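# Bring the tube rack from the next room to the desk

## Task

Go to the counter in the neighbouring room, take the tube rack and set it on the desk. At the end it must stand upright and every tube must sit fully down in a hole. If the rack or any tube touches the floor, the task fails. The connecting door swings shut on its own, but a magnetic catch on the wall can keep it open. The robot must not fall or be left leaning, or the task fails. Nothing may depend on the robot holding it at the end: release the rack and back away once finished.

## Robot and tools

ROBOT. A Hello Robot Stretch 4 with one arm. It has an omni-wheel base, a lift that slides up a mast, an arm that telescopes forward, a wrist with yaw, pitch and roll joints, and a two-finger gripper. It stands about 1.6 m tall, and the base rim lies within 0.23 m of the base origin. Its cameras ride on the robot: head_camera, head_left_camera, head_right_camera and wrist_camera.

FRAMES. Base frame: origin on the floor below the base centre, x ahead, y to the left, z up. hand_pose is reported in this frame. It is the point between the open fingertips (URDF link pinch), and the printed value may be slightly wrong. With all wrist joints at 0, the hand axes line up with the base axes. The odometry frame is the base frame as it was when the scene began. Odometry heading runs from -3.142 to 3.142, positive to the left.

execute_actions. Argument "actions" is a list with one action or none. An empty list only reports state and images.

An action holds "base", "joints" or both, plus optional "pace" and "contact_limits". Alternatively it is {"end_of_arm": "enable_torque"} on its own. Everything in one action starts at once and may finish at different times.

"base" takes exactly one key, and each is a relative move from where the base last reported itself:
- translate_m: straight drive in metres, forward positive, -2 to 2.
- strafe_m: sideways slide in metres, left positive, -2 to 2.
- rotate_rad: turn in place in radians, counter-clockwise (left) positive, -3.2 to 3.2.

"joints" is one object with absolute targets by name. Give any subset. Units are metres or radians, with the done-tolerance in brackets:
- lift_m: 0 to 1.2 (±0.004).
- arm_m: extension, 0 to 0.55 (±0.004).
- wrist_yaw_rad: -1.134 to 4.276 (±0.02). 0 points ahead, positive turns left, 3.14 is stowed; above 3.4 the arm may block it.
- wrist_pitch_rad: -1.117 to 4.259 (±0.05). 0 is level, 1.57 points down.
- wrist_roll_rad: -1.117 to 4.259 (±0.02). Positive rolls clockwise as seen from behind the hand; at 0 the fingers are level.
- gripper_m: fingertip gap, -0.038 to 0.141 (±0.004). Values below 0 press the tips together.

A joint target outside its range gets clipped and the result notes it. Any other bad value or unknown key rejects the whole call, and nothing moves. A joint or base left out of an action may keep pushing toward an earlier target without this showing in the status. No action runs past 15 s.

"pace" is "slow", "default", "fast" or "max". For the base this means 0.1, 0.3, 0.4 or 0.6 m/s and 1, 2, 3 or 4 rad/s. With lift_m above 0.2 these are reduced further, down to 0.3 m/s and 1 rad/s at full height.

"contact_limits" accepts only arm_m, from 0 (gentlest) to 0.75 (firmest); the default is 0.5.

"cameras" lists the images to return. Omitted, null or ["all"] returns every camera; [] returns none; an unknown name rejects the call.

To unfold the wrist at the start, send lift_m 0.4 together with wrist_yaw_rad 0.

OTHER TOOLS.
- wait: "seconds", 0 to 10. Lets the scene run on and returns the same report.
- zoom_image: "camera" plus "region" [x0, y0, x1, y1], in pixels from the top-left corner, at most 504 by 504. It works only on full images in the latest result.
- read_manual: "section" "licences", which gives only licence texts.
- finished_scene: "scene", the current scene's number. This cannot be undone; it reports success and then gives the next task. Replying with no tool call ends everything.

RESULTS.
- base_status and joint_status: how each commanded motion ended. Possible values are done, off_target (resting short and maybe still pushing), contact_stop_at_<key>, limit_stop_at_<name>, time_out and torque_fault. After a stop, the part drops its target and holds still, unless it has gone slack.
- on_its_own: uncommanded behaviour. Here "held at" means the target being held, not the actual position.
- joint_positions and hand_pose.
- base_odometry: counts wheel turns, so slip looks like travel.
- turned_by_wheels and turned_by_imu: if they differ by more than about 0.1 rad, expect a collision or slip, and a heading error of roughly wheels minus imu.
- base_tilt: degrees, forward and right positive, with a fixed offset of up to about 1.5 degrees.
- lidar_m: 12 distances in metres for 30-degree sectors. The first points straight ahead and they go counter-clockwise (4th left, 7th rear, 10th right). "-" means nothing seen, or something nearer than 0.25 m. It misses glass, thin legs and much behind the robot, but it does catch table tops.
- wrist_depth_mm: 7 by 7 grid of depths in mm, 100 to 2000, read row by row from the top left.
- motor_effort: percent of each motor's maximum, with the peak in brackets; readings are noisy and have offsets. A level gripper carrying a load moves wrist_pitch_rad's effort away from 0. Positive wheel effort turns the base right.
- pictures: names the images, in order.

GRIPPING. Command a gap narrower than the object. Going narrower squeezes harder and pulls the object in, by up to a third of the shortfall. Neither the reading nor done proves a hold; a firm grip shows as a clear gripper effort change when the command is 0 or more. If the fingertips jam on a surface below, raise the lift.

HAZARDS.
- A stop in one call skips the rest of that reply's execute_actions, wait and finished_scene calls.
- contact_stop makes the part slack: a loaded lift can sink, and wheels can roll.
- Leaning past 6 degrees gives limit_stop_at_tilt and disables the lift, arm and wheels.
- limit_stop_at_own_body is a self-collision stop; it is likely when pitch is below -0.2 and roll is below -0.4 or above 4.
- A wrist motor that strains to its limit, or a level gripper holding more than about 2 kg, causes torque_fault. The motor goes limp until enable_torque is sent.
- Turning or driving with over 1 kg held and arm_m above 0.2 can tip the robot, as can steady pushing or pulling with the gripper high.
- Avoid drops, slips, slams and hard pushes. Loose objects may get nudged now and then.
- The robot keeps executing its last command while you think.

Each tool is called by a JSON object that holds its "method" and its "body", one argument or row to a line.

## Session

{"method": "execute_actions", "body": {
  "actions": []
}}

Scene clock: 0.00 s.
base_odometry: x=+0.000 y=+0.000 heading=+0.000 (m, m, rad; odometry frame)
turned_by_wheels: +0.000 (rad since the last result)
turned_by_imu: +0.000 (rad since the last result)
base_tilt: forward=+0.2 right=-0.4 (deg)
lidar_m: 1.00 1.74 2.81 1.01 0.87 0.87 1.03 0.88 0.91 0.99 0.83 0.84
base_status: not commanded
joint_positions: lift_m=+0.207 arm_m=+0.000 wrist_yaw_rad=+3.223 wrist_pitch_rad=+0.021 wrist_roll_rad=-0.008 gripper_m=+0.057
joint_status: not commanded
motor_effort: lift_m=+20 arm_m=+0 wrist_yaw_rad=+2 wrist_pitch_rad=-7 wrist_roll_rad=+3 gripper_m=-3 wheel_0=+0 wheel_1=+0 wheel_2=+0 (%)
hand_pose: x=-0.1234 y=+0.0636 z=+0.3796 quat_wxyz=(-0.041, -0.010, -0.004, +0.999) (m; base frame)
wrist_depth_mm: - 130 202 1430 1808 1576 1397 / - 111 132 1464 1255 991 960 / - 118 142 1499 1863 1576 1397 / 134 133 258 1464 1808 1661 1430 / 214 991 1182 1397 1756 1537 1397 / 225 991 195 1255 196 1229 1182 / 222 891 931 - 931 866 878
pictures: head_camera, head_left_camera, head_right_camera, wrist_camera
Images, in order (width x height): head_camera 420x560, head_left_camera 420x672, head_right_camera 420x672, wrist_camera 616x392.

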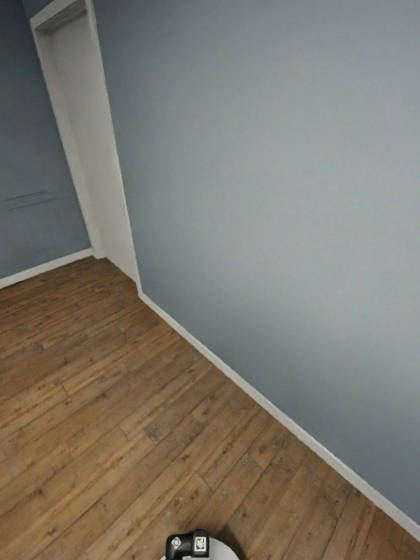

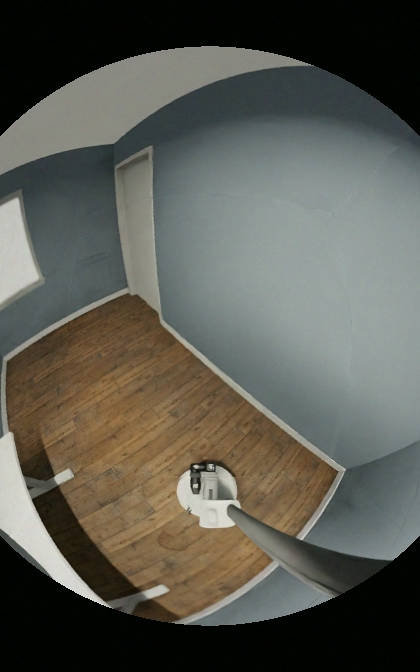

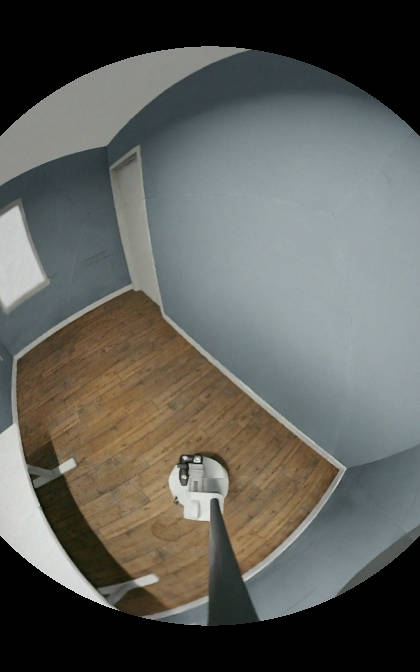

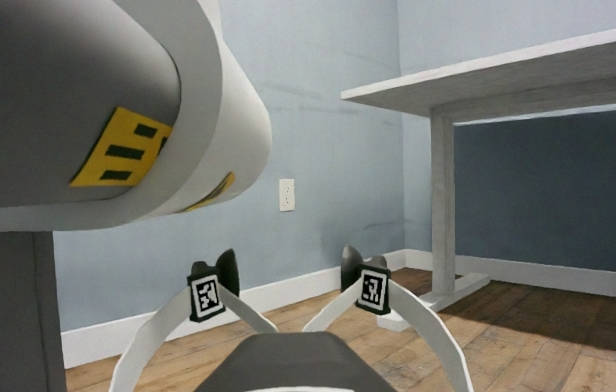

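{"method": "execute_actions", "body": {
  "actions": [
    {"base":{"rotate_rad":-0.82}}
  ],
  "cameras": []
}}

{"method": "execute_actions", "body": {
  "actions": [
    {"base":{"strafe_m":2.0},"pace":"fast"}
  ]
}}

Scene clock: 7.37 s.
base_odometry: x=+0.000 y=+0.000 heading=-0.820 (m, m, rad; odometry frame)
turned_by_wheels: -0.820 (rad since the last result)
turned_by_imu: -0.817 (rad since the last result)
base_tilt: forward=+0.3 right=-0.4 (deg)
lidar_m: 0.82 0.85 1.20 2.84 2.47 0.91 0.87 0.86 0.94 0.89 0.95 0.88
base_status: done
joint_positions: lift_m=+0.207 arm_m=+0.000 wrist_yaw_rad=+3.223 wrist_pitch_rad=+0.021 wrist_roll_rad=-0.008 gripper_m=+0.057
joint_status: not commanded
motor_effort: lift_m=+20(20) arm_m=+0(0) wrist_yaw_rad=+2(2) wrist_pitch_rad=-7(9) wrist_roll_rad=+1(1) gripper_m=-4(3) wheel_0=+1(5) wheel_1=+1(8) wheel_2=+0(5) (%)
hand_pose: x=-0.1234 y=+0.0636 z=+0.3796 quat_wxyz=(-0.041, -0.010, -0.004, +0.999) (m; base frame)
wrist_depth_mm: - 131 202 1808 1756 1756 1808 / - 111 131 1255 1281 1281 1808 / - 118 143 1756 1808 1808 1863 / 134 133 258 1808 1756 1863 1808 / 215 1808 1808 1756 1808 1808 1863 / 224 1336 195 1255 196 1255 1205 / 220 891 960 - 946 866 866
pictures: none
No camera images: the call's "cameras" was empty. Leave "cameras" out to get every camera's image.

Scene clock: 13.50 s.
base_odometry: x=+1.462 y=+1.365 heading=-0.820 (m, m, rad; odometry frame)
turned_by_wheels: +0.000 (rad since the last result)
turned_by_imu: +0.000 (rad since the last result)
base_tilt: forward=+0.3 right=-0.3 (deg)
lidar_m: 0.84 0.86 0.87 0.82 0.85 1.07 1.72 1.70 1.44 2.88 1.16 0.82
base_status: done
joint_positions: lift_m=+0.207 arm_m=+0.000 wrist_yaw_rad=+3.223 wrist_pitch_rad=+0.021 wrist_roll_rad=-0.008 gripper_m=+0.057
joint_status: not commanded
motor_effort: lift_m=+20(20) arm_m=+0(0) wrist_yaw_rad=+2(2) wrist_pitch_rad=-7(6) wrist_roll_rad=+1(0) gripper_m=-3(4) wheel_0=+2(11) wheel_1=-2(10) wheel_2=+0(1) (%)
hand_pose: x=-0.1234 y=+0.0636 z=+0.3796 quat_wxyz=(-0.041, -0.010, -0.004, +0.999) (m; base frame)
wrist_depth_mm: - 131 201 1808 1863 1430 1060 / - 111 131 1808 1921 1499 1042 / - 118 142 1756 1756 1537 1060 / 133 133 257 1808 1863 1537 1060 / 215 1863 1808 1756 1863 1618 1078 / 224 1397 194 1229 196 1255 1060 / 220 878 946 - 946 866 904
pictures: head_camera, head_left_camera, head_right_camera, wrist_camera
Images, in order (width x height): head_camera 420x560, head_left_camera 420x672, head_right_camera 420x672, wrist_camera 616x392.

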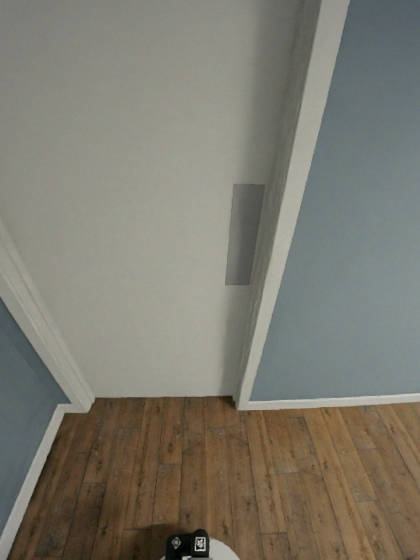

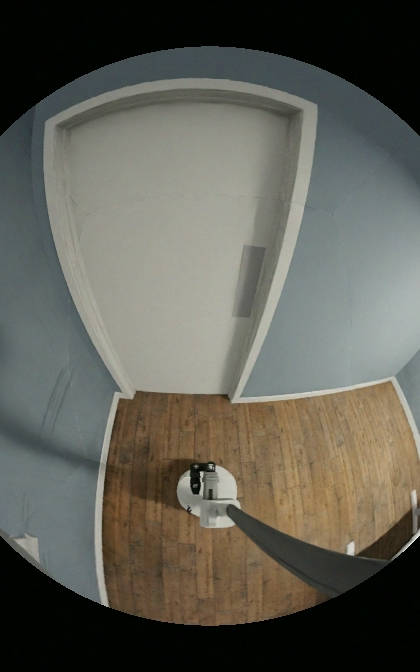

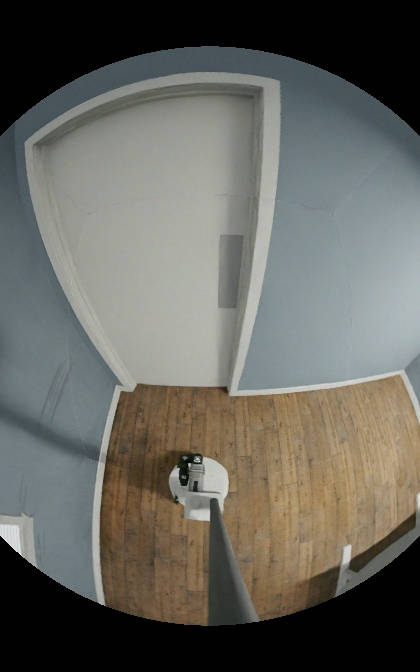

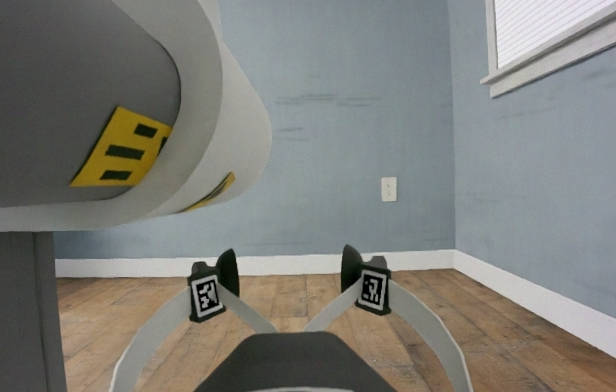

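{"method": "execute_actions", "body": {
  "actions": [
    {"base":{"strafe_m":0.13}}
  ],
  "cameras": []
}}

{"method": "execute_actions", "body": {
  "actions": [
    {"base":{"translate_m":0.58},"pace":"fast"}
  ],
  "cameras": ["head_left_camera","head_right_camera"]
}}

Scene clock: 22.47 s.
base_odometry: x=+1.557 y=+1.454 heading=-0.820 (m, m, rad; odometry frame)
turned_by_wheels: +0.000 (rad since the last result)
turned_by_imu: +0.001 (rad since the last result)
base_tilt: forward=+0.3 right=-0.4 (deg)
lidar_m: 0.82 0.88 0.73 0.68 0.72 0.98 1.72 1.76 1.57 3.05 1.15 0.86
base_status: done
joint_positions: lift_m=+0.207 arm_m=+0.000 wrist_yaw_rad=+3.223 wrist_pitch_rad=+0.021 wrist_roll_rad=-0.008 gripper_m=+0.057
joint_status: not commanded
motor_effort: lift_m=+20(20) arm_m=+0(0) wrist_yaw_rad=+2(2) wrist_pitch_rad=-6(7) wrist_roll_rad=+2(0) gripper_m=-5(5) wheel_0=+1(9) wheel_1=-1(11) wheel_2=-1(1) (%)
hand_pose: x=-0.1234 y=+0.0636 z=+0.3796 quat_wxyz=(-0.041, -0.010, -0.004, +0.999) (m; base frame)
wrist_depth_mm: - 131 202 1808 1863 1255 866 / - 111 131 1863 1863 1229 866 / - 118 143 1808 1921 1281 878 / 134 133 258 1863 1921 1308 891 / 216 1808 1921 1808 1863 1336 891 / 225 1336 194 1255 195 1160 891 / 220 878 960 - 976 854 842
pictures: none
No camera images: the call's "cameras" was empty. Leave "cameras" out to get every camera's image.

Scene clock: 25.20 s.
base_odometry: x=+1.953 y=+1.030 heading=-0.820 (m, m, rad; odometry frame)
turned_by_wheels: +0.000 (rad since the last result)
turned_by_imu: +0.001 (rad since the last result)
base_tilt: forward=+0.3 right=-0.4 (deg)
lidar_m: 0.26 0.26 0.37 0.71 0.73 1.00 2.30 1.97 2.14 0.91 0.38 0.28
base_status: done
joint_positions: lift_m=+0.207 arm_m=+0.000 wrist_yaw_rad=+3.223 wrist_pitch_rad=+0.021 wrist_roll_rad=-0.008 gripper_m=+0.057
joint_status: not commanded
motor_effort: lift_m=+20(20) arm_m=+0(0) wrist_yaw_rad=+2(2) wrist_pitch_rad=-6(5) wrist_roll_rad=+0(1) gripper_m=-2(4) wheel_0=-1(7) wheel_1=-1(8) wheel_2=+2(13) (%)
hand_pose: x=-0.1234 y=+0.0636 z=+0.3796 quat_wxyz=(-0.041, -0.010, -0.004, +0.999) (m; base frame)
wrist_depth_mm: - 131 202 - - 1255 917 / - 111 132 - - 1281 891 / - 118 142 - - 1308 904 / 134 133 259 - - 1336 904 / 216 - - - - 1366 931 / 225 1366 194 1229 196 1160 917 / 220 904 946 - 946 866 831
pictures: head_left_camera, head_right_camera
Images, in order (width x height): head_left_camera 420x672, head_right_camera 420x672.

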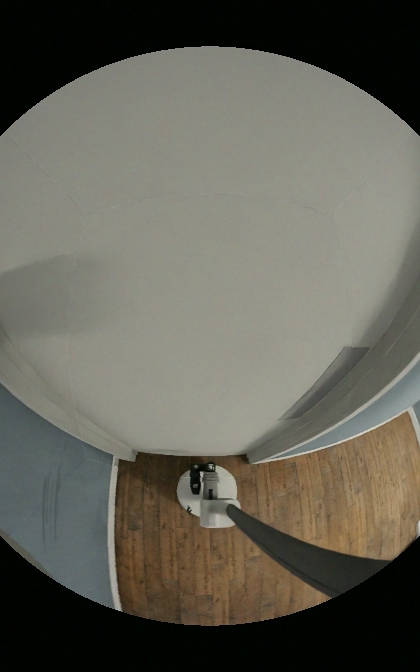

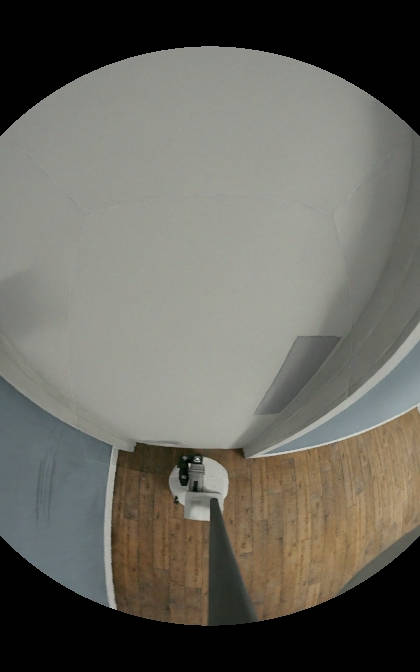

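{"method": "execute_actions", "body": {
  "actions": [
    {"base":{"translate_m":0.4},"pace":"slow"}
  ],
  "cameras": ["head_left_camera","head_right_camera"]
}}

Scene clock: 34.27 s.
base_odometry: x=+2.226 y=+0.738 heading=-0.819 (m, m, rad; odometry frame)
turned_by_wheels: +0.000 (rad since the last result)
turned_by_imu: +0.005 (rad since the last result)
base_tilt: forward=+0.2 right=-0.4 (deg)
lidar_m: 0.25 - 0.25 0.27 0.59 1.02 2.62 2.33 0.32 0.31 2.47 0.33
base_status: done
joint_positions: lift_m=+0.207 arm_m=+0.000 wrist_yaw_rad=+3.236 wrist_pitch_rad=+0.021 wrist_roll_rad=-0.008 gripper_m=+0.057
joint_status: not commanded
on_its_own: wrist_yaw_rad is at rest, and its effort (-34) is outside its rest range (-13 to +13)
motor_effort: lift_m=+21(20) arm_m=+0(1) wrist_yaw_rad=-34(50) wrist_pitch_rad=-5(6) wrist_roll_rad=+0(0) gripper_m=-5(3) wheel_0=+4(21) wheel_1=+12(16) wheel_2=-12(20) (%)
hand_pose: x=-0.1242 y=+0.0599 z=+0.3796 quat_wxyz=(-0.047, -0.010, -0.005, +0.999) (m; base frame)
wrist_depth_mm: - 130 130 - - 1366 960 / - 108 131 - - 1366 931 / - 117 133 - - 1366 946 / 134 132 222 - - 1366 960 / 210 - - - - 1430 946 / 218 1366 194 1255 195 1182 960 / 215 878 960 - 946 878 866
pictures: head_left_camera, head_right_camera
Images, in order (width x height): head_left_camera 420x672, head_right_camera 420x672.

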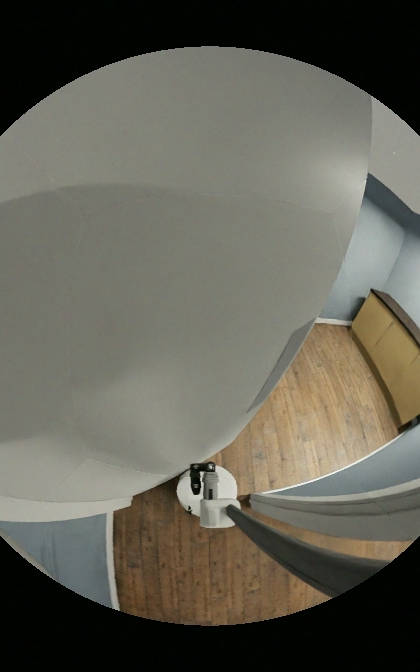

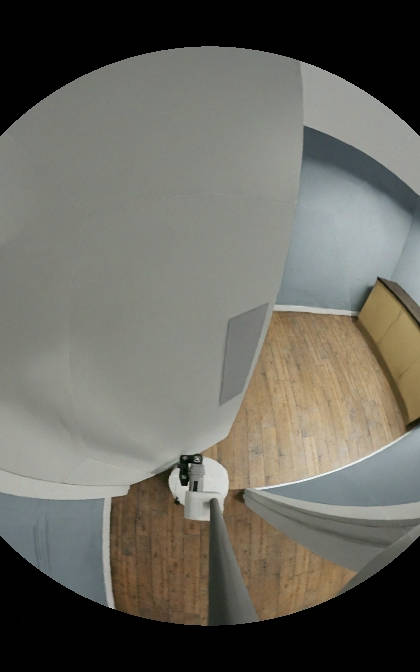

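{"method": "execute_actions", "body": {
  "actions": [
    {"base":{"rotate_rad":-1.57},"pace":"slow"}
  ],
  "cameras": ["head_left_camera"]
}}

{"method": "execute_actions", "body": {
  "actions": [
    {"base":{"strafe_m":0.35},"pace":"slow"}
  ]
}}

Scene clock: 49.43 s.
base_odometry: x=+2.225 y=+0.738 heading=-2.388 (m, m, rad; odometry frame)
turned_by_wheels: -1.569 (rad since the last result)
turned_by_imu: -1.563 (rad since the last result)
base_tilt: forward=+0.3 right=-0.3 (deg)
lidar_m: 0.33 2.45 0.33 0.25 - 0.25 0.29 0.56 1.03 2.55 2.32 0.34
base_status: done
joint_positions: lift_m=+0.207 arm_m=+0.000 wrist_yaw_rad=+3.223 wrist_pitch_rad=+0.021 wrist_roll_rad=-0.008 gripper_m=+0.057
joint_status: not commanded
motor_effort: lift_m=+20(20) arm_m=+0(0) wrist_yaw_rad=+2(33) wrist_pitch_rad=-6(6) wrist_roll_rad=+0(2) gripper_m=-4(4) wheel_0=-10(13) wheel_1=+17(19) wheel_2=+7(9) (%)
hand_pose: x=-0.1235 y=+0.0636 z=+0.3796 quat_wxyz=(-0.041, -0.010, -0.004, +0.999) (m; base frame)
wrist_depth_mm: - 131 202 362 266 210 - / - 111 132 366 268 213 186 / - 118 142 349 271 216 186 / 133 133 257 373 276 216 186 / 216 854 508 373 267 217 187 / 225 854 195 379 195 218 191 / 221 842 661 - 279 208 -
pictures: head_left_camera
Images, in order (width x height): head_left_camera 420x672.

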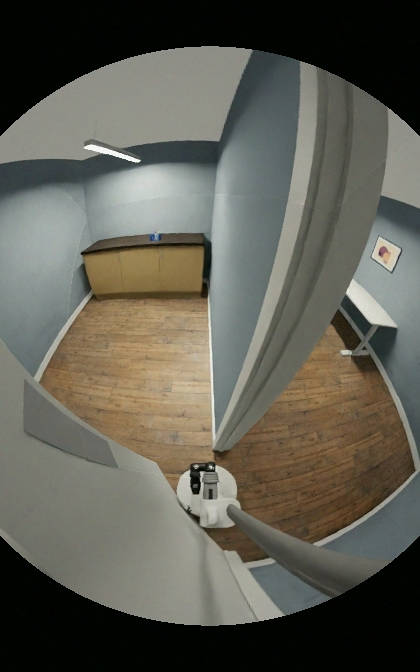

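Scene clock: 54.07 s.
base_odometry: x=+2.464 y=+0.482 heading=-2.388 (m, m, rad; odometry frame)
turned_by_wheels: +0.000 (rad since the last result)
turned_by_imu: +0.002 (rad since the last result)
base_tilt: forward=+0.4 right=-0.3 (deg)
lidar_m: 1.47 2.46 1.76 0.28 0.25 - 0.25 0.32 1.03 2.59 0.52 0.55
base_status: done
joint_positions: lift_m=+0.207 arm_m=+0.000 wrist_yaw_rad=+3.223 wrist_pitch_rad=+0.021 wrist_roll_rad=-0.008 gripper_m=+0.057
joint_status: not commanded
motor_effort: lift_m=+20(20) arm_m=+1(1) wrist_yaw_rad=+2(2) wrist_pitch_rad=-6(7) wrist_roll_rad=+1(2) gripper_m=-4(4) wheel_0=-9(17) wheel_1=+6(23) wheel_2=+5(4) (%)
hand_pose: x=-0.1235 y=+0.0636 z=+0.3796 quat_wxyz=(-0.041, -0.010, -0.004, +0.999) (m; base frame)
wrist_depth_mm: - 130 202 294 255 225 - / - 111 131 298 257 225 207 / - 118 143 296 259 229 208 / 133 133 257 301 259 228 210 / 215 449 342 306 257 229 211 / 225 455 195 306 196 232 210 / 221 430 379 - 266 225 211
pictures: head_camera, head_left_camera, head_right_camera, wrist_camera
Images, in order (width x height): head_camera 420x560, head_left_camera 420x672, head_right_camera 420x672, wrist_camera 616x392.

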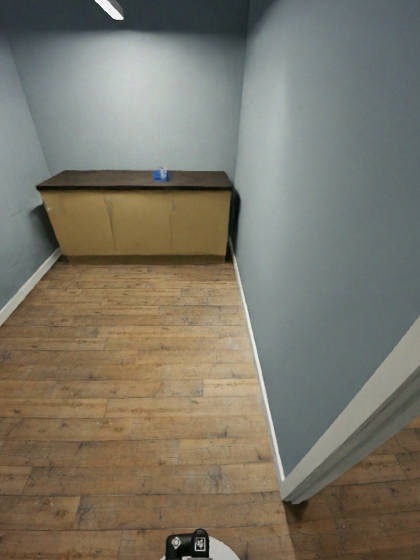

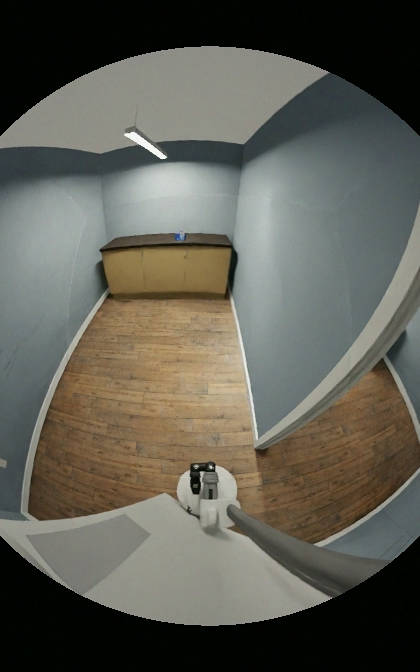

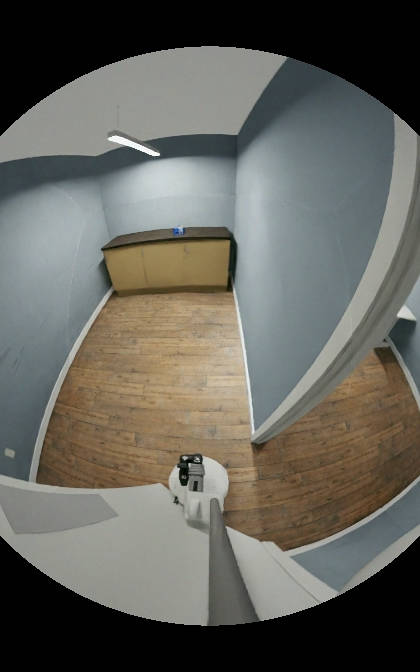

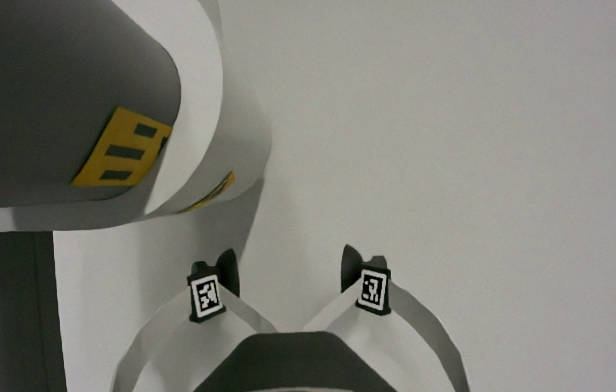

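{"method": "execute_actions", "body": {
  "actions": [
    {"base":{"translate_m":-0.27},"pace":"slow"}
  ],
  "cameras": ["head_left_camera","head_right_camera"]
}}

Scene clock: 61.47 s.
base_odometry: x=+2.661 y=+0.667 heading=-2.389 (m, m, rad; odometry frame)
turned_by_wheels: +0.000 (rad since the last result)
turned_by_imu: -0.026 (rad since the last result)
base_tilt: forward=+0.2 right=-0.3 (deg)
lidar_m: 1.43 2.51 1.78 1.67 0.26 0.25 - 0.25 0.32 1.55 2.75 0.71
base_status: done
joint_positions: lift_m=+0.207 arm_m=+0.000 wrist_yaw_rad=+3.223 wrist_pitch_rad=+0.021 wrist_roll_rad=-0.008 gripper_m=+0.057
joint_status: not commanded
motor_effort: lift_m=+20(20) arm_m=+1(0) wrist_yaw_rad=+2(2) wrist_pitch_rad=-6(6) wrist_roll_rad=+2(1) gripper_m=-4(2) wheel_0=-5(13) wheel_1=-10(14) wheel_2=+9(15) (%)
hand_pose: x=-0.1235 y=+0.0636 z=+0.3796 quat_wxyz=(-0.041, -0.010, -0.004, +0.999) (m; base frame)
wrist_depth_mm: - 130 202 309 301 293 287 / - 111 131 309 301 294 290 / - 118 143 312 304 297 291 / 133 132 258 314 307 297 291 / 215 332 322 315 306 301 293 / 226 336 195 319 195 298 296 / 221 334 327 - 309 300 296
pictures: head_left_camera, head_right_camera
Images, in order (width x height): head_left_camera 420x672, head_right_camera 420x672.

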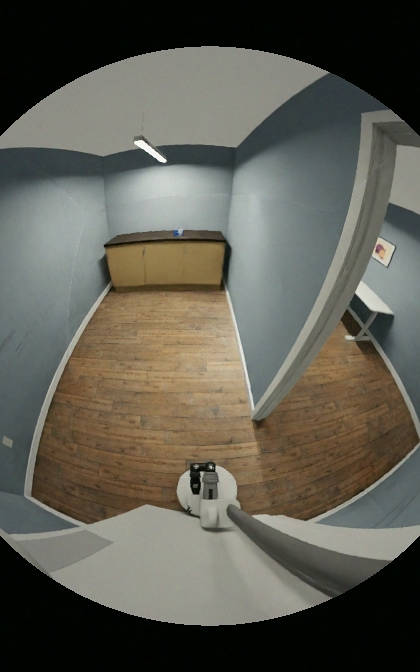

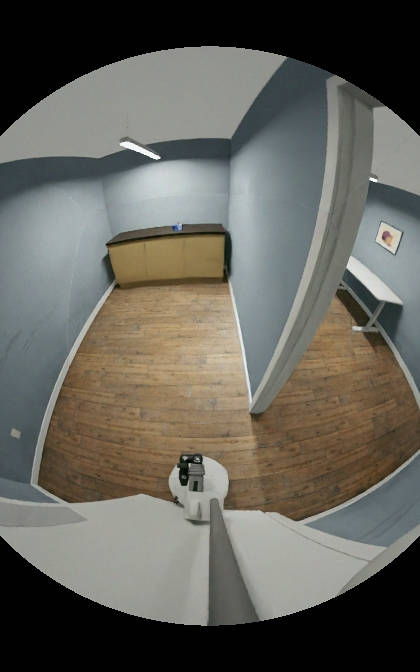

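{"method": "execute_actions", "body": {
  "actions": [
    {"base":{"translate_m":-0.05},"pace":"slow"}
  ],
  "cameras": ["head_left_camera"]
}}

Scene clock: 66.57 s.
base_odometry: x=+2.697 y=+0.701 heading=-2.389 (m, m, rad; odometry frame)
turned_by_wheels: -0.001 (rad since the last result)
turned_by_imu: +0.001 (rad since the last result)
base_tilt: forward=+0.3 right=-0.4 (deg)
lidar_m: 1.45 2.55 1.77 1.65 0.30 0.25 - 0.25 0.29 1.43 2.75 0.78
base_status: done
joint_positions: lift_m=+0.207 arm_m=+0.000 wrist_yaw_rad=+3.223 wrist_pitch_rad=+0.021 wrist_roll_rad=-0.008 gripper_m=+0.057
joint_status: not commanded
motor_effort: lift_m=+21(20) arm_m=+0(0) wrist_yaw_rad=+2(2) wrist_pitch_rad=-6(8) wrist_roll_rad=-1(1) gripper_m=-3(3) wheel_0=-5(11) wheel_1=-10(15) wheel_2=+8(16) (%)
hand_pose: x=-0.1235 y=+0.0636 z=+0.3796 quat_wxyz=(-0.041, -0.010, -0.004, +0.999) (m; base frame)
wrist_depth_mm: - 130 201 315 315 312 314 / - 111 131 314 317 317 315 / - 118 142 317 317 315 317 / 134 133 257 319 317 319 320 / 215 324 322 322 319 320 319 / 224 322 195 322 196 320 322 / 220 325 324 - 324 324 322
pictures: head_left_camera
Images, in order (width x height): head_left_camera 420x672.

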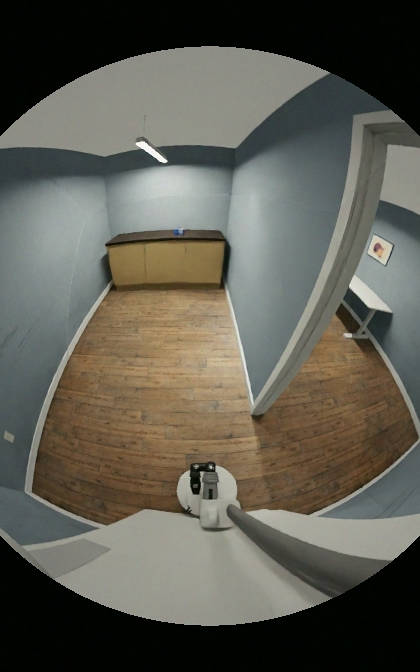

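{"method": "execute_actions", "body": {
  "actions": [
    {"base":{"translate_m":-0.03},"pace":"slow"}
  ],
  "cameras": []
}}

Scene clock: 71.80 s.
base_odometry: x=+2.719 y=+0.721 heading=-2.390 (m, m, rad; odometry frame)
turned_by_wheels: +0.000 (rad since the last result)
turned_by_imu: +0.001 (rad since the last result)
base_tilt: forward=+0.3 right=-0.3 (deg)
lidar_m: 1.42 2.53 1.77 1.66 0.33 0.25 - 0.25 0.27 1.31 2.75 0.79
base_status: done
joint_positions: lift_m=+0.207 arm_m=+0.000 wrist_yaw_rad=+3.223 wrist_pitch_rad=+0.021 wrist_roll_rad=-0.008 gripper_m=+0.057
joint_status: not commanded
motor_effort: lift_m=+20(20) arm_m=+1(1) wrist_yaw_rad=+2(2) wrist_pitch_rad=-5(5) wrist_roll_rad=+1(2) gripper_m=-4(4) wheel_0=-4(7) wheel_1=-9(17) wheel_2=+7(14) (%)
hand_pose: x=-0.1235 y=+0.0636 z=+0.3796 quat_wxyz=(-0.041, -0.010, -0.004, +0.999) (m; base frame)
wrist_depth_mm: - 130 202 319 322 325 327 / - 111 131 322 325 329 332 / - 117 142 322 325 329 334 / 134 133 257 322 325 332 334 / 216 315 320 325 330 334 336 / 225 319 195 324 196 336 338 / 221 315 322 - 329 336 340
pictures: none
No camera images: the call's "cameras" was empty. Leave "cameras" out to get every camera's image.

{"method": "execute_actions", "body": {
  "actions": [
    {"base":{"translate_m":-0.025},"pace":"slow"}
  ],
  "cameras": []
}}

Scene clock: 75.63 s.
base_odometry: x=+2.737 y=+0.737 heading=-2.389 (m, m, rad; odometry frame)
turned_by_wheels: +0.000 (rad since the last result)
turned_by_imu: +0.001 (rad since the last result)
base_tilt: forward=+0.3 right=-0.4 (deg)
lidar_m: 1.42 2.53 1.77 1.66 0.34 0.25 - 0.25 0.26 1.22 2.78 0.81
base_status: done
joint_positions: lift_m=+0.207 arm_m=+0.000 wrist_yaw_rad=+3.223 wrist_pitch_rad=+0.021 wrist_roll_rad=-0.008 gripper_m=+0.057
joint_status: not commanded
motor_effort: lift_m=+20(20) arm_m=+0(0) wrist_yaw_rad=+2(2) wrist_pitch_rad=-8(7) wrist_roll_rad=+1(1) gripper_m=-3(3) wheel_0=-4(8) wheel_1=-4(10) wheel_2=+9(14) (%)
hand_pose: x=-0.1235 y=+0.0636 z=+0.3796 quat_wxyz=(-0.041, -0.010, -0.004, +0.999) (m; base frame)
wrist_depth_mm: - 130 202 324 330 340 347 / - 111 131 324 334 342 351 / - 118 143 327 334 347 351 / 134 133 259 327 336 345 353 / 215 312 320 330 338 347 355 / 225 312 195 329 196 349 355 / 220 314 324 - 340 349 359
pictures: none
No camera images: the call's "cameras" was empty. Leave "cameras" out to get every camera's image.

{"method": "execute_actions", "body": {
  "actions": [
    {"base":{"translate_m":-0.02},"pace":"slow"}
  ],
  "cameras": []
}}

Scene clock: 80.13 s.
base_odometry: x=+2.740 y=+0.738 heading=-2.375 (m, m, rad; odometry frame)
turned_by_wheels: +0.014 (rad since the last result)
turned_by_imu: +0.011 (rad since the last result)
base_tilt: forward=+0.2 right=-0.4 (deg)
lidar_m: 1.49 2.52 1.75 1.65 0.34 0.25 - 0.25 0.27 1.29 2.79 0.81
base_status: translate_m contact_stop (by the wheels' count: -0.002 of -0.020)
joint_positions: lift_m=+0.207 arm_m=+0.000 wrist_yaw_rad=+3.223 wrist_pitch_rad=+0.021 wrist_roll_rad=-0.008 gripper_m=+0.057
joint_status: not commanded
on_its_own: the wheels are slack since a contact_stop
motor_effort: lift_m=+20(20) arm_m=+0(0) wrist_yaw_rad=+2(1) wrist_pitch_rad=-5(7) wrist_roll_rad=+1(1) gripper_m=-4(4) wheel_0=+0(20) wheel_1=+0(31) wheel_2=+0(34) (%)
hand_pose: x=-0.1235 y=+0.0635 z=+0.3796 quat_wxyz=(-0.041, -0.010, -0.004, +0.999) (m; base frame)
wrist_depth_mm: - 130 201 325 334 343 349 / - 111 131 327 338 343 353 / - 118 142 330 338 347 355 / 133 133 258 332 336 349 355 / 215 317 322 329 340 349 355 / 226 315 195 330 196 351 357 / 221 314 325 - 342 351 364
pictures: none
No camera images: the call's "cameras" was empty. Leave "cameras" out to get every camera's image.

The door has reached its stop. I'll pull away a little to check that the holder has it.

{"method": "execute_actions", "body": {
  "actions": [
    {"base":{"translate_m":0.08}}
  ],
  "cameras": []
}}

Scene clock: 84.80 s.
base_odometry: x=+2.682 y=+0.682 heading=-2.375 (m, m, rad; odometry frame)
turned_by_wheels: +0.000 (rad since the last result)
turned_by_imu: +0.002 (rad since the last result)
base_tilt: forward=+0.2 right=-0.4 (deg)
lidar_m: 1.46 2.47 1.75 1.65 0.50 0.31 0.28 0.28 0.38 1.50 2.76 0.73
base_status: done
joint_positions: lift_m=+0.207 arm_m=+0.000 wrist_yaw_rad=+3.223 wrist_pitch_rad=+0.021 wrist_roll_rad=-0.008 gripper_m=+0.057
joint_status: not commanded
motor_effort: lift_m=+20(20) arm_m=+1(0) wrist_yaw_rad=+2(2) wrist_pitch_rad=-6(7) wrist_roll_rad=+1(1) gripper_m=-3(3) wheel_0=+1(6) wheel_1=+1(4) wheel_2=+1(9) (%)
hand_pose: x=-0.1235 y=+0.0635 z=+0.3796 quat_wxyz=(-0.041, -0.010, -0.004, +0.999) (m; base frame)
wrist_depth_mm: - 130 202 404 413 427 436 / - 111 131 404 418 430 439 / - 118 143 410 421 430 439 / 133 132 257 415 418 436 439 / 215 394 404 410 421 439 445 / 224 389 195 410 195 439 449 / 220 389 404 - 427 439 449
pictures: none
No camera images: the call's "cameras" was empty. Leave "cameras" out to get every camera's image.

{"method": "execute_actions", "body": {
  "actions": [
    {"base":{"translate_m":1.9},"joints":{"lift_m":0.9,"wrist_yaw_rad":0,"gripper_m":0.14},"pace":"fast"}
  ]
}}

Scene clock: 94.47 s.
base_odometry: x=+1.314 y=-0.636 heading=-2.375 (m, m, rad; odometry frame)
turned_by_wheels: +0.000 (rad since the last result)
turned_by_imu: +0.002 (rad since the last result)
base_tilt: forward=+0.3 right=-0.4 (deg)
lidar_m: 0.74 0.79 1.03 1.75 1.81 2.37 2.14 0.50 0.35 0.31 0.35 0.48
base_status: done
joint_positions: lift_m=+0.900 arm_m=+0.000 wrist_yaw_rad=+0.000 wrist_pitch_rad=+0.021 wrist_roll_rad=-0.008 gripper_m=+0.140
joint_status: all done
motor_effort: lift_m=+22(26) arm_m=+0(0) wrist_yaw_rad=+1(4) wrist_pitch_rad=-5(6) wrist_roll_rad=+1(1) gripper_m=-1(2) wheel_0=+0(6) wheel_1=-1(8) wheel_2=+2(13) (%)
hand_pose: x=+0.4596 y=-0.0874 z=+1.0720 quat_wxyz=(+1.000, -0.004, +0.010, +0.000) (m; base frame)
wrist_depth_mm: 1098 1078 1138 1160 699 418 319 / 1078 1098 1118 1182 699 424 322 / 1078 1118 1160 1182 723 430 320 / 1098 1138 1182 1182 732 436 324 / 1098 1138 1118 1182 759 415 324 / 668 559 564 603 634 413 330 / 512 525 535 - 683 415 330
pictures: head_camera, head_left_camera, head_right_camera, wrist_camera
Images, in order (width x height): head_camera 420x560, head_left_camera 420x672, head_right_camera 420x672, wrist_camera 616x392.

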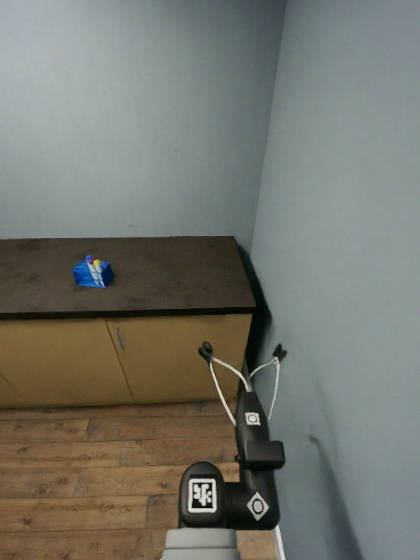

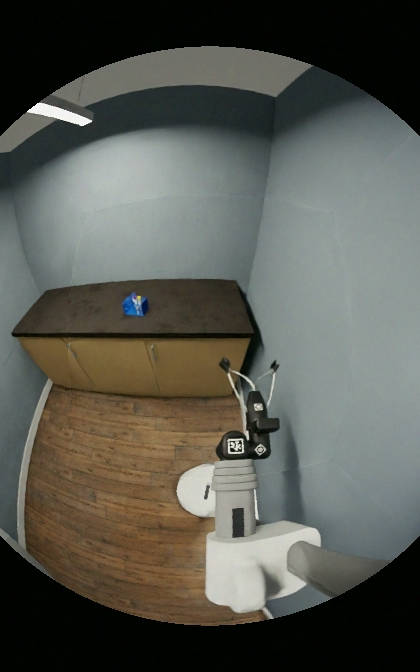

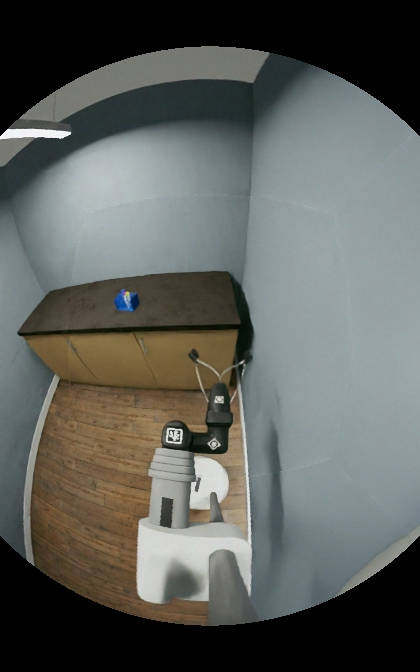

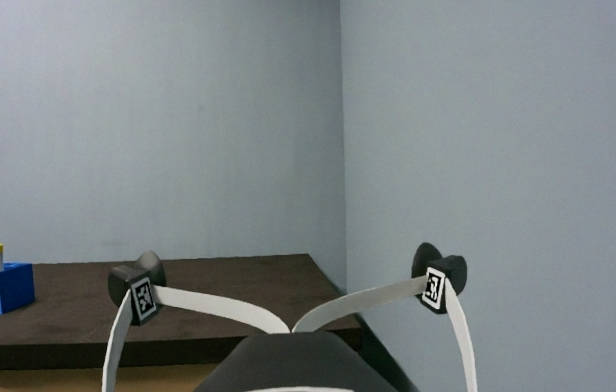

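{"method": "zoom_image", "body": {
  "camera": "head_camera",
  "region": [50, 240, 140, 310]
}}

{"method": "execute_actions", "body": {
  "actions": [
    {"base":{"strafe_m":0.5},"joints":{"wrist_pitch_rad":0.35,"lift_m":0.95}}
  ],
  "cameras": ["head_camera","wrist_camera"]
}}

Region (50, 240, 140, 310) of head_camera's 420x560 image, scaled by 5.600, with more detail than that image has.

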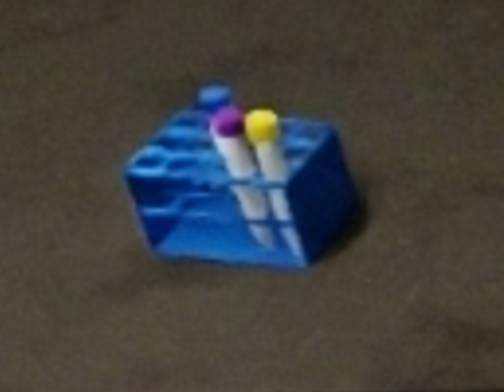

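Scene clock: 110.80 s.
base_odometry: x=+1.661 y=-0.996 heading=-2.375 (m, m, rad; odometry frame)
turned_by_wheels: +0.000 (rad since the last result)
turned_by_imu: +0.001 (rad since the last result)
base_tilt: forward=+0.3 right=-0.4 (deg)
lidar_m: 0.68 0.74 0.98 1.25 1.29 1.73 2.22 1.26 0.89 0.84 0.87 0.78
base_status: done
joint_positions: lift_m=+0.950 arm_m=+0.000 wrist_yaw_rad=+0.000 wrist_pitch_rad=+0.352 wrist_roll_rad=-0.008 gripper_m=+0.140
joint_status: all done
motor_effort: lift_m=+23(22) arm_m=+0(0) wrist_yaw_rad=+2(2) wrist_pitch_rad=-6(3) wrist_roll_rad=+0(0) gripper_m=-1(0) wheel_0=-2(9) wheel_1=+0(10) wheel_2=+1(1) (%)
hand_pose: x=+0.4420 y=-0.0874 z=+1.0285 quat_wxyz=(+0.985, -0.004, +0.175, +0.001) (m; base frame)
wrist_depth_mm: 960 991 1025 1042 1098 1118 931 / 1025 1060 1098 1098 1160 1138 917 / 1060 1060 1025 1138 1118 1118 931 / 707 699 683 691 683 676 676 / 530 530 564 574 585 640 668 / 564 564 597 615 654 691 723 / 597 621 634 - 715 732 778
pictures: head_camera, wrist_camera
Images, in order (width x height): head_camera 420x560, wrist_camera 616x392.

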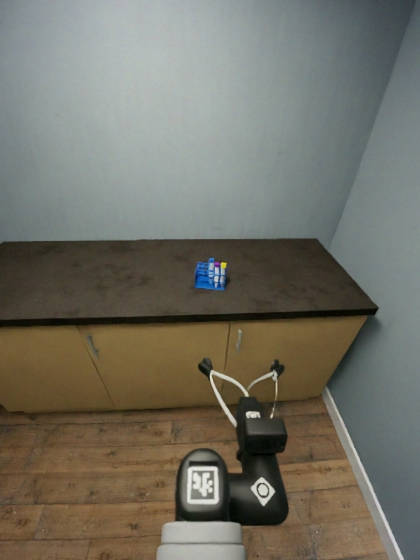

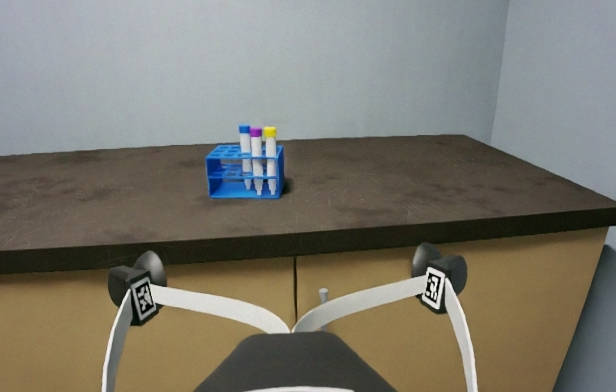

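{"method": "execute_actions", "body": {
  "actions": [
    {"base":{"translate_m":0.28},"joints":{"wrist_pitch_rad":0.5,"lift_m":1.0}}
  ],
  "cameras": ["head_camera","wrist_camera"]
}}

{"method": "zoom_image", "body": {
  "camera": "head_camera",
  "region": [150, 280, 310, 400]
}}

Scene clock: 129.50 s.
base_odometry: x=+1.459 y=-1.190 heading=-2.375 (m, m, rad; odometry frame)
turned_by_wheels: +0.000 (rad since the last result)
turned_by_imu: +0.001 (rad since the last result)
base_tilt: forward=+0.2 right=-0.4 (deg)
lidar_m: 0.43 0.44 0.59 1.26 1.30 1.75 2.51 1.27 0.86 0.82 0.71 0.47
base_status: done
joint_positions: lift_m=+1.000 arm_m=+0.000 wrist_yaw_rad=+0.000 wrist_pitch_rad=+0.502 wrist_roll_rad=-0.008 gripper_m=+0.140
joint_status: all done
motor_effort: lift_m=+23(25) arm_m=+0(0) wrist_yaw_rad=+2(2) wrist_pitch_rad=-6(6) wrist_roll_rad=+0(1) gripper_m=-1(1) wheel_0=+1(4) wheel_1=+0(8) wheel_2=-1(9) (%)
hand_pose: x=+0.4241 y=-0.0874 z=+1.0392 quat_wxyz=(+0.969, -0.004, +0.248, +0.001) (m; base frame)
wrist_depth_mm: 723 732 778 788 809 831 842 / 759 778 809 842 866 891 904 / 798 788 768 788 788 788 842 / 569 574 424 544 580 580 574 / 455 452 442 459 459 459 452 / 370 349 353 368 353 362 370 / 324 319 324 - 342 364 427
pictures: head_camera, wrist_camera
Images, in order (width x height): head_camera 420x560, wrist_camera 616x392.

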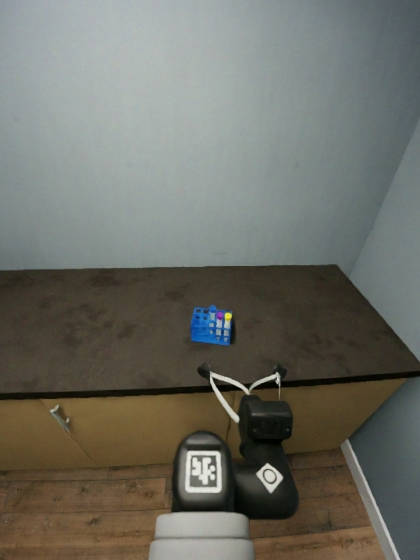

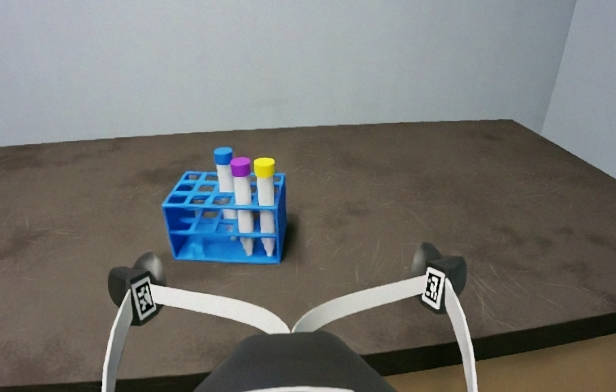

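Region (150, 280, 310, 400) of head_camera's 420x560 image, scaled by 3.150, with more detail than that image has; it fills the top 378 rows of this view, and the rest is white.

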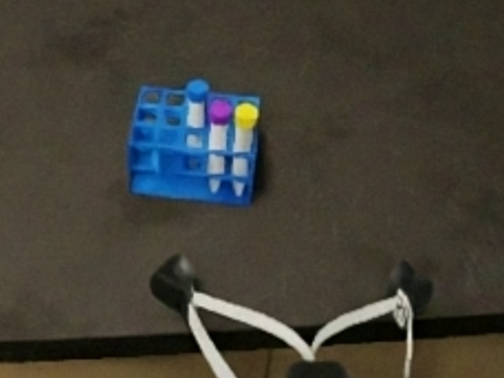

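{"method": "execute_actions", "body": {
  "actions": [
    {"base":{"rotate_rad":-0.12},"joints":{"wrist_pitch_rad":0.2,"lift_m":0.9,"wrist_roll_rad":0,"gripper_m":0.141}}
  ],
  "cameras": []
}}

{"method": "execute_actions", "body": {
  "actions": [
    {"base":{"strafe_m":0.14},"joints":{"lift_m":0.855,"arm_m":0.07}}
  ],
  "cameras": ["head_camera","wrist_camera"]
}}

{"method": "zoom_image", "body": {
  "camera": "head_camera",
  "region": [160, 280, 320, 400]
}}

Scene clock: 150.07 s.
base_odometry: x=+1.459 y=-1.190 heading=-2.494 (m, m, rad; odometry frame)
turned_by_wheels: -0.120 (rad since the last result)
turned_by_imu: -0.118 (rad since the last result)
base_tilt: forward=+0.3 right=-0.4 (deg)
lidar_m: 0.43 0.44 0.53 1.03 1.27 1.59 2.51 1.48 0.93 0.83 0.79 0.49
base_status: done
joint_positions: lift_m=+0.900 arm_m=+0.000 wrist_yaw_rad=+0.000 wrist_pitch_rad=+0.203 wrist_roll_rad=+0.000 gripper_m=+0.141
joint_status: all done
motor_effort: lift_m=+18(22) arm_m=+0(0) wrist_yaw_rad=+1(2) wrist_pitch_rad=-8(10) wrist_roll_rad=+2(3) gripper_m=+0(2) wheel_0=+2(5) wheel_1=+3(7) wheel_2=+1(6) (%)
hand_pose: x=+0.4537 y=-0.0874 z=+1.0204 quat_wxyz=(+0.995, +0.000, +0.101, +0.000) (m; base frame)
wrist_depth_mm: 707 759 798 842 878 931 768 / 741 778 831 854 904 946 788 / 750 788 842 891 946 991 778 / 788 831 842 891 931 904 788 / 580 399 500 580 564 549 544 / 407 210 373 392 366 375 389 / 329 317 327 - 327 325 347
pictures: none
No camera images: the call's "cameras" was empty. Leave "cameras" out to get every camera's image.

Scene clock: 151.73 s.
base_odometry: x=+1.544 y=-1.302 heading=-2.494 (m, m, rad; odometry frame)
turned_by_wheels: +0.000 (rad since the last result)
turned_by_imu: +0.000 (rad since the last result)
base_tilt: forward=+0.3 right=-0.4 (deg)
lidar_m: 0.38 0.40 0.50 0.98 1.12 1.41 2.54 1.69 1.08 0.96 0.76 0.47
base_status: done
joint_positions: lift_m=+0.855 arm_m=+0.069 wrist_yaw_rad=+0.000 wrist_pitch_rad=+0.202 wrist_roll_rad=+0.000 gripper_m=+0.141
joint_status: all done
motor_effort: lift_m=+18(17) arm_m=+8(8) wrist_yaw_rad=+1(1) wrist_pitch_rad=-6(7) wrist_roll_rad=+1(4) gripper_m=+1(0) wheel_0=-1(8) wheel_1=-2(9) wheel_2=+0(1) (%)
hand_pose: x=+0.5220 y=-0.0874 z=+0.9754 quat_wxyz=(+0.995, +0.000, +0.101, +0.000) (m; base frame)
wrist_depth_mm: 647 676 707 759 788 831 866 / 661 691 732 768 809 878 891 / 683 715 741 798 842 891 931 / 691 715 768 310 741 699 699 / 462 459 384 320 413 436 421 / 322 209 289 304 285 294 304 / 257 249 256 - 254 242 240
pictures: head_camera, wrist_camera
Images, in order (width x height): head_camera 420x560, wrist_camera 616x392.

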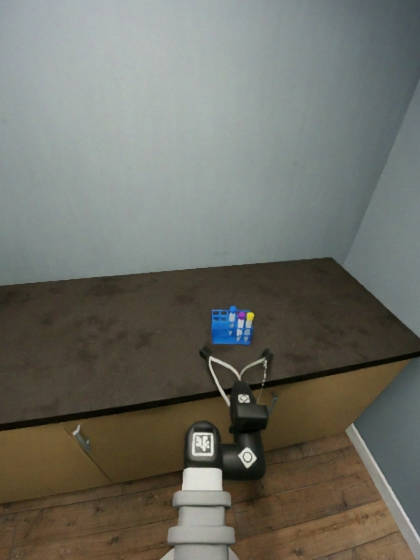

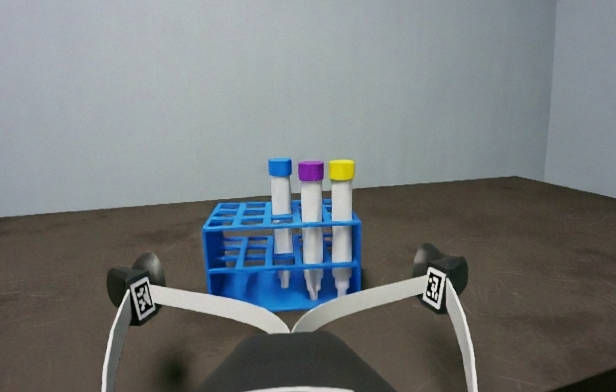

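Region (160, 280, 320, 400) of head_camera's 420x560 image, scaled by 3.150, with more detail than that image has; it fills the top 378 rows of this view, and the rest is white.

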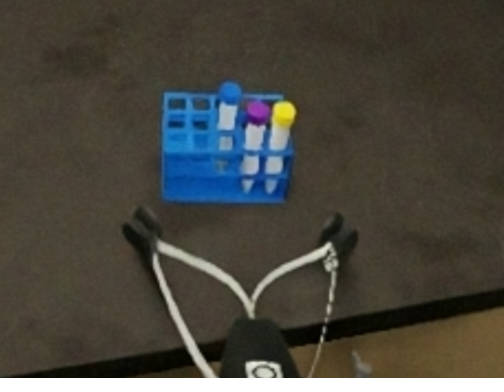

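{"method": "execute_actions", "body": {
  "actions": [
    {"base":{"strafe_m":0.005},"joints":{"lift_m":0.842,"arm_m":0.12}}
  ],
  "cameras": ["head_camera","wrist_camera"]
}}

{"method": "zoom_image", "body": {
  "camera": "head_camera",
  "region": [160, 280, 320, 400]
}}

Scene clock: 163.37 s.
base_odometry: x=+1.547 y=-1.306 heading=-2.494 (m, m, rad; odometry frame)
turned_by_wheels: +0.000 (rad since the last result)
turned_by_imu: +0.001 (rad since the last result)
base_tilt: forward=+0.3 right=-0.4 (deg)
lidar_m: 0.40 0.39 0.52 0.98 1.13 1.40 2.55 1.73 1.09 0.95 0.72 0.47
base_status: done
joint_positions: lift_m=+0.842 arm_m=+0.119 wrist_yaw_rad=+0.000 wrist_pitch_rad=+0.202 wrist_roll_rad=+0.000 gripper_m=+0.141
joint_status: all done
motor_effort: lift_m=+17(19) arm_m=+9(8) wrist_yaw_rad=+2(2) wrist_pitch_rad=-6(5) wrist_roll_rad=+1(1) gripper_m=+0(0) wheel_0=+0(10) wheel_1=+0(7) wheel_2=+0(0) (%)
hand_pose: x=+0.5720 y=-0.0874 z=+0.9624 quat_wxyz=(+0.995, +0.000, +0.101, +0.000) (m; base frame)
wrist_depth_mm: 597 627 661 707 741 778 854 / 609 647 683 732 768 820 854 / 640 668 715 732 788 842 878 / 647 668 715 277 591 647 647 / 424 424 307 282 270 397 387 / 296 210 264 273 262 271 279 / 236 228 234 - 236 222 224
pictures: head_camera, wrist_camera
Images, in order (width x height): head_camera 420x560, wrist_camera 616x392.

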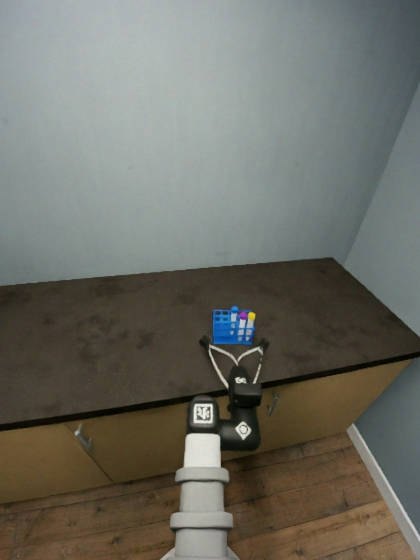

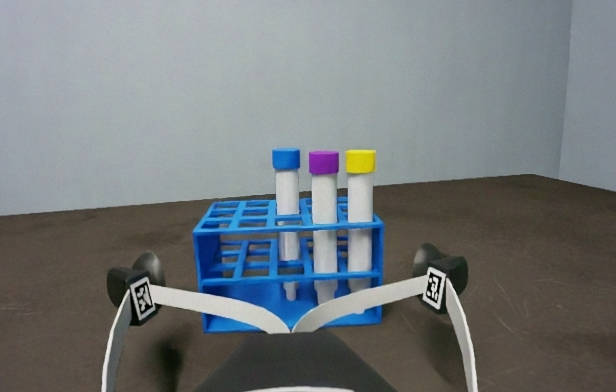

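Region (160, 280, 320, 400) of head_camera's 420x560 image, scaled by 3.150, with more detail than that image has; it fills the top 378 rows of this view, and the rest is white.

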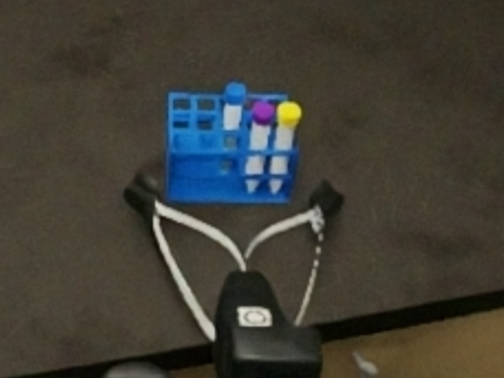

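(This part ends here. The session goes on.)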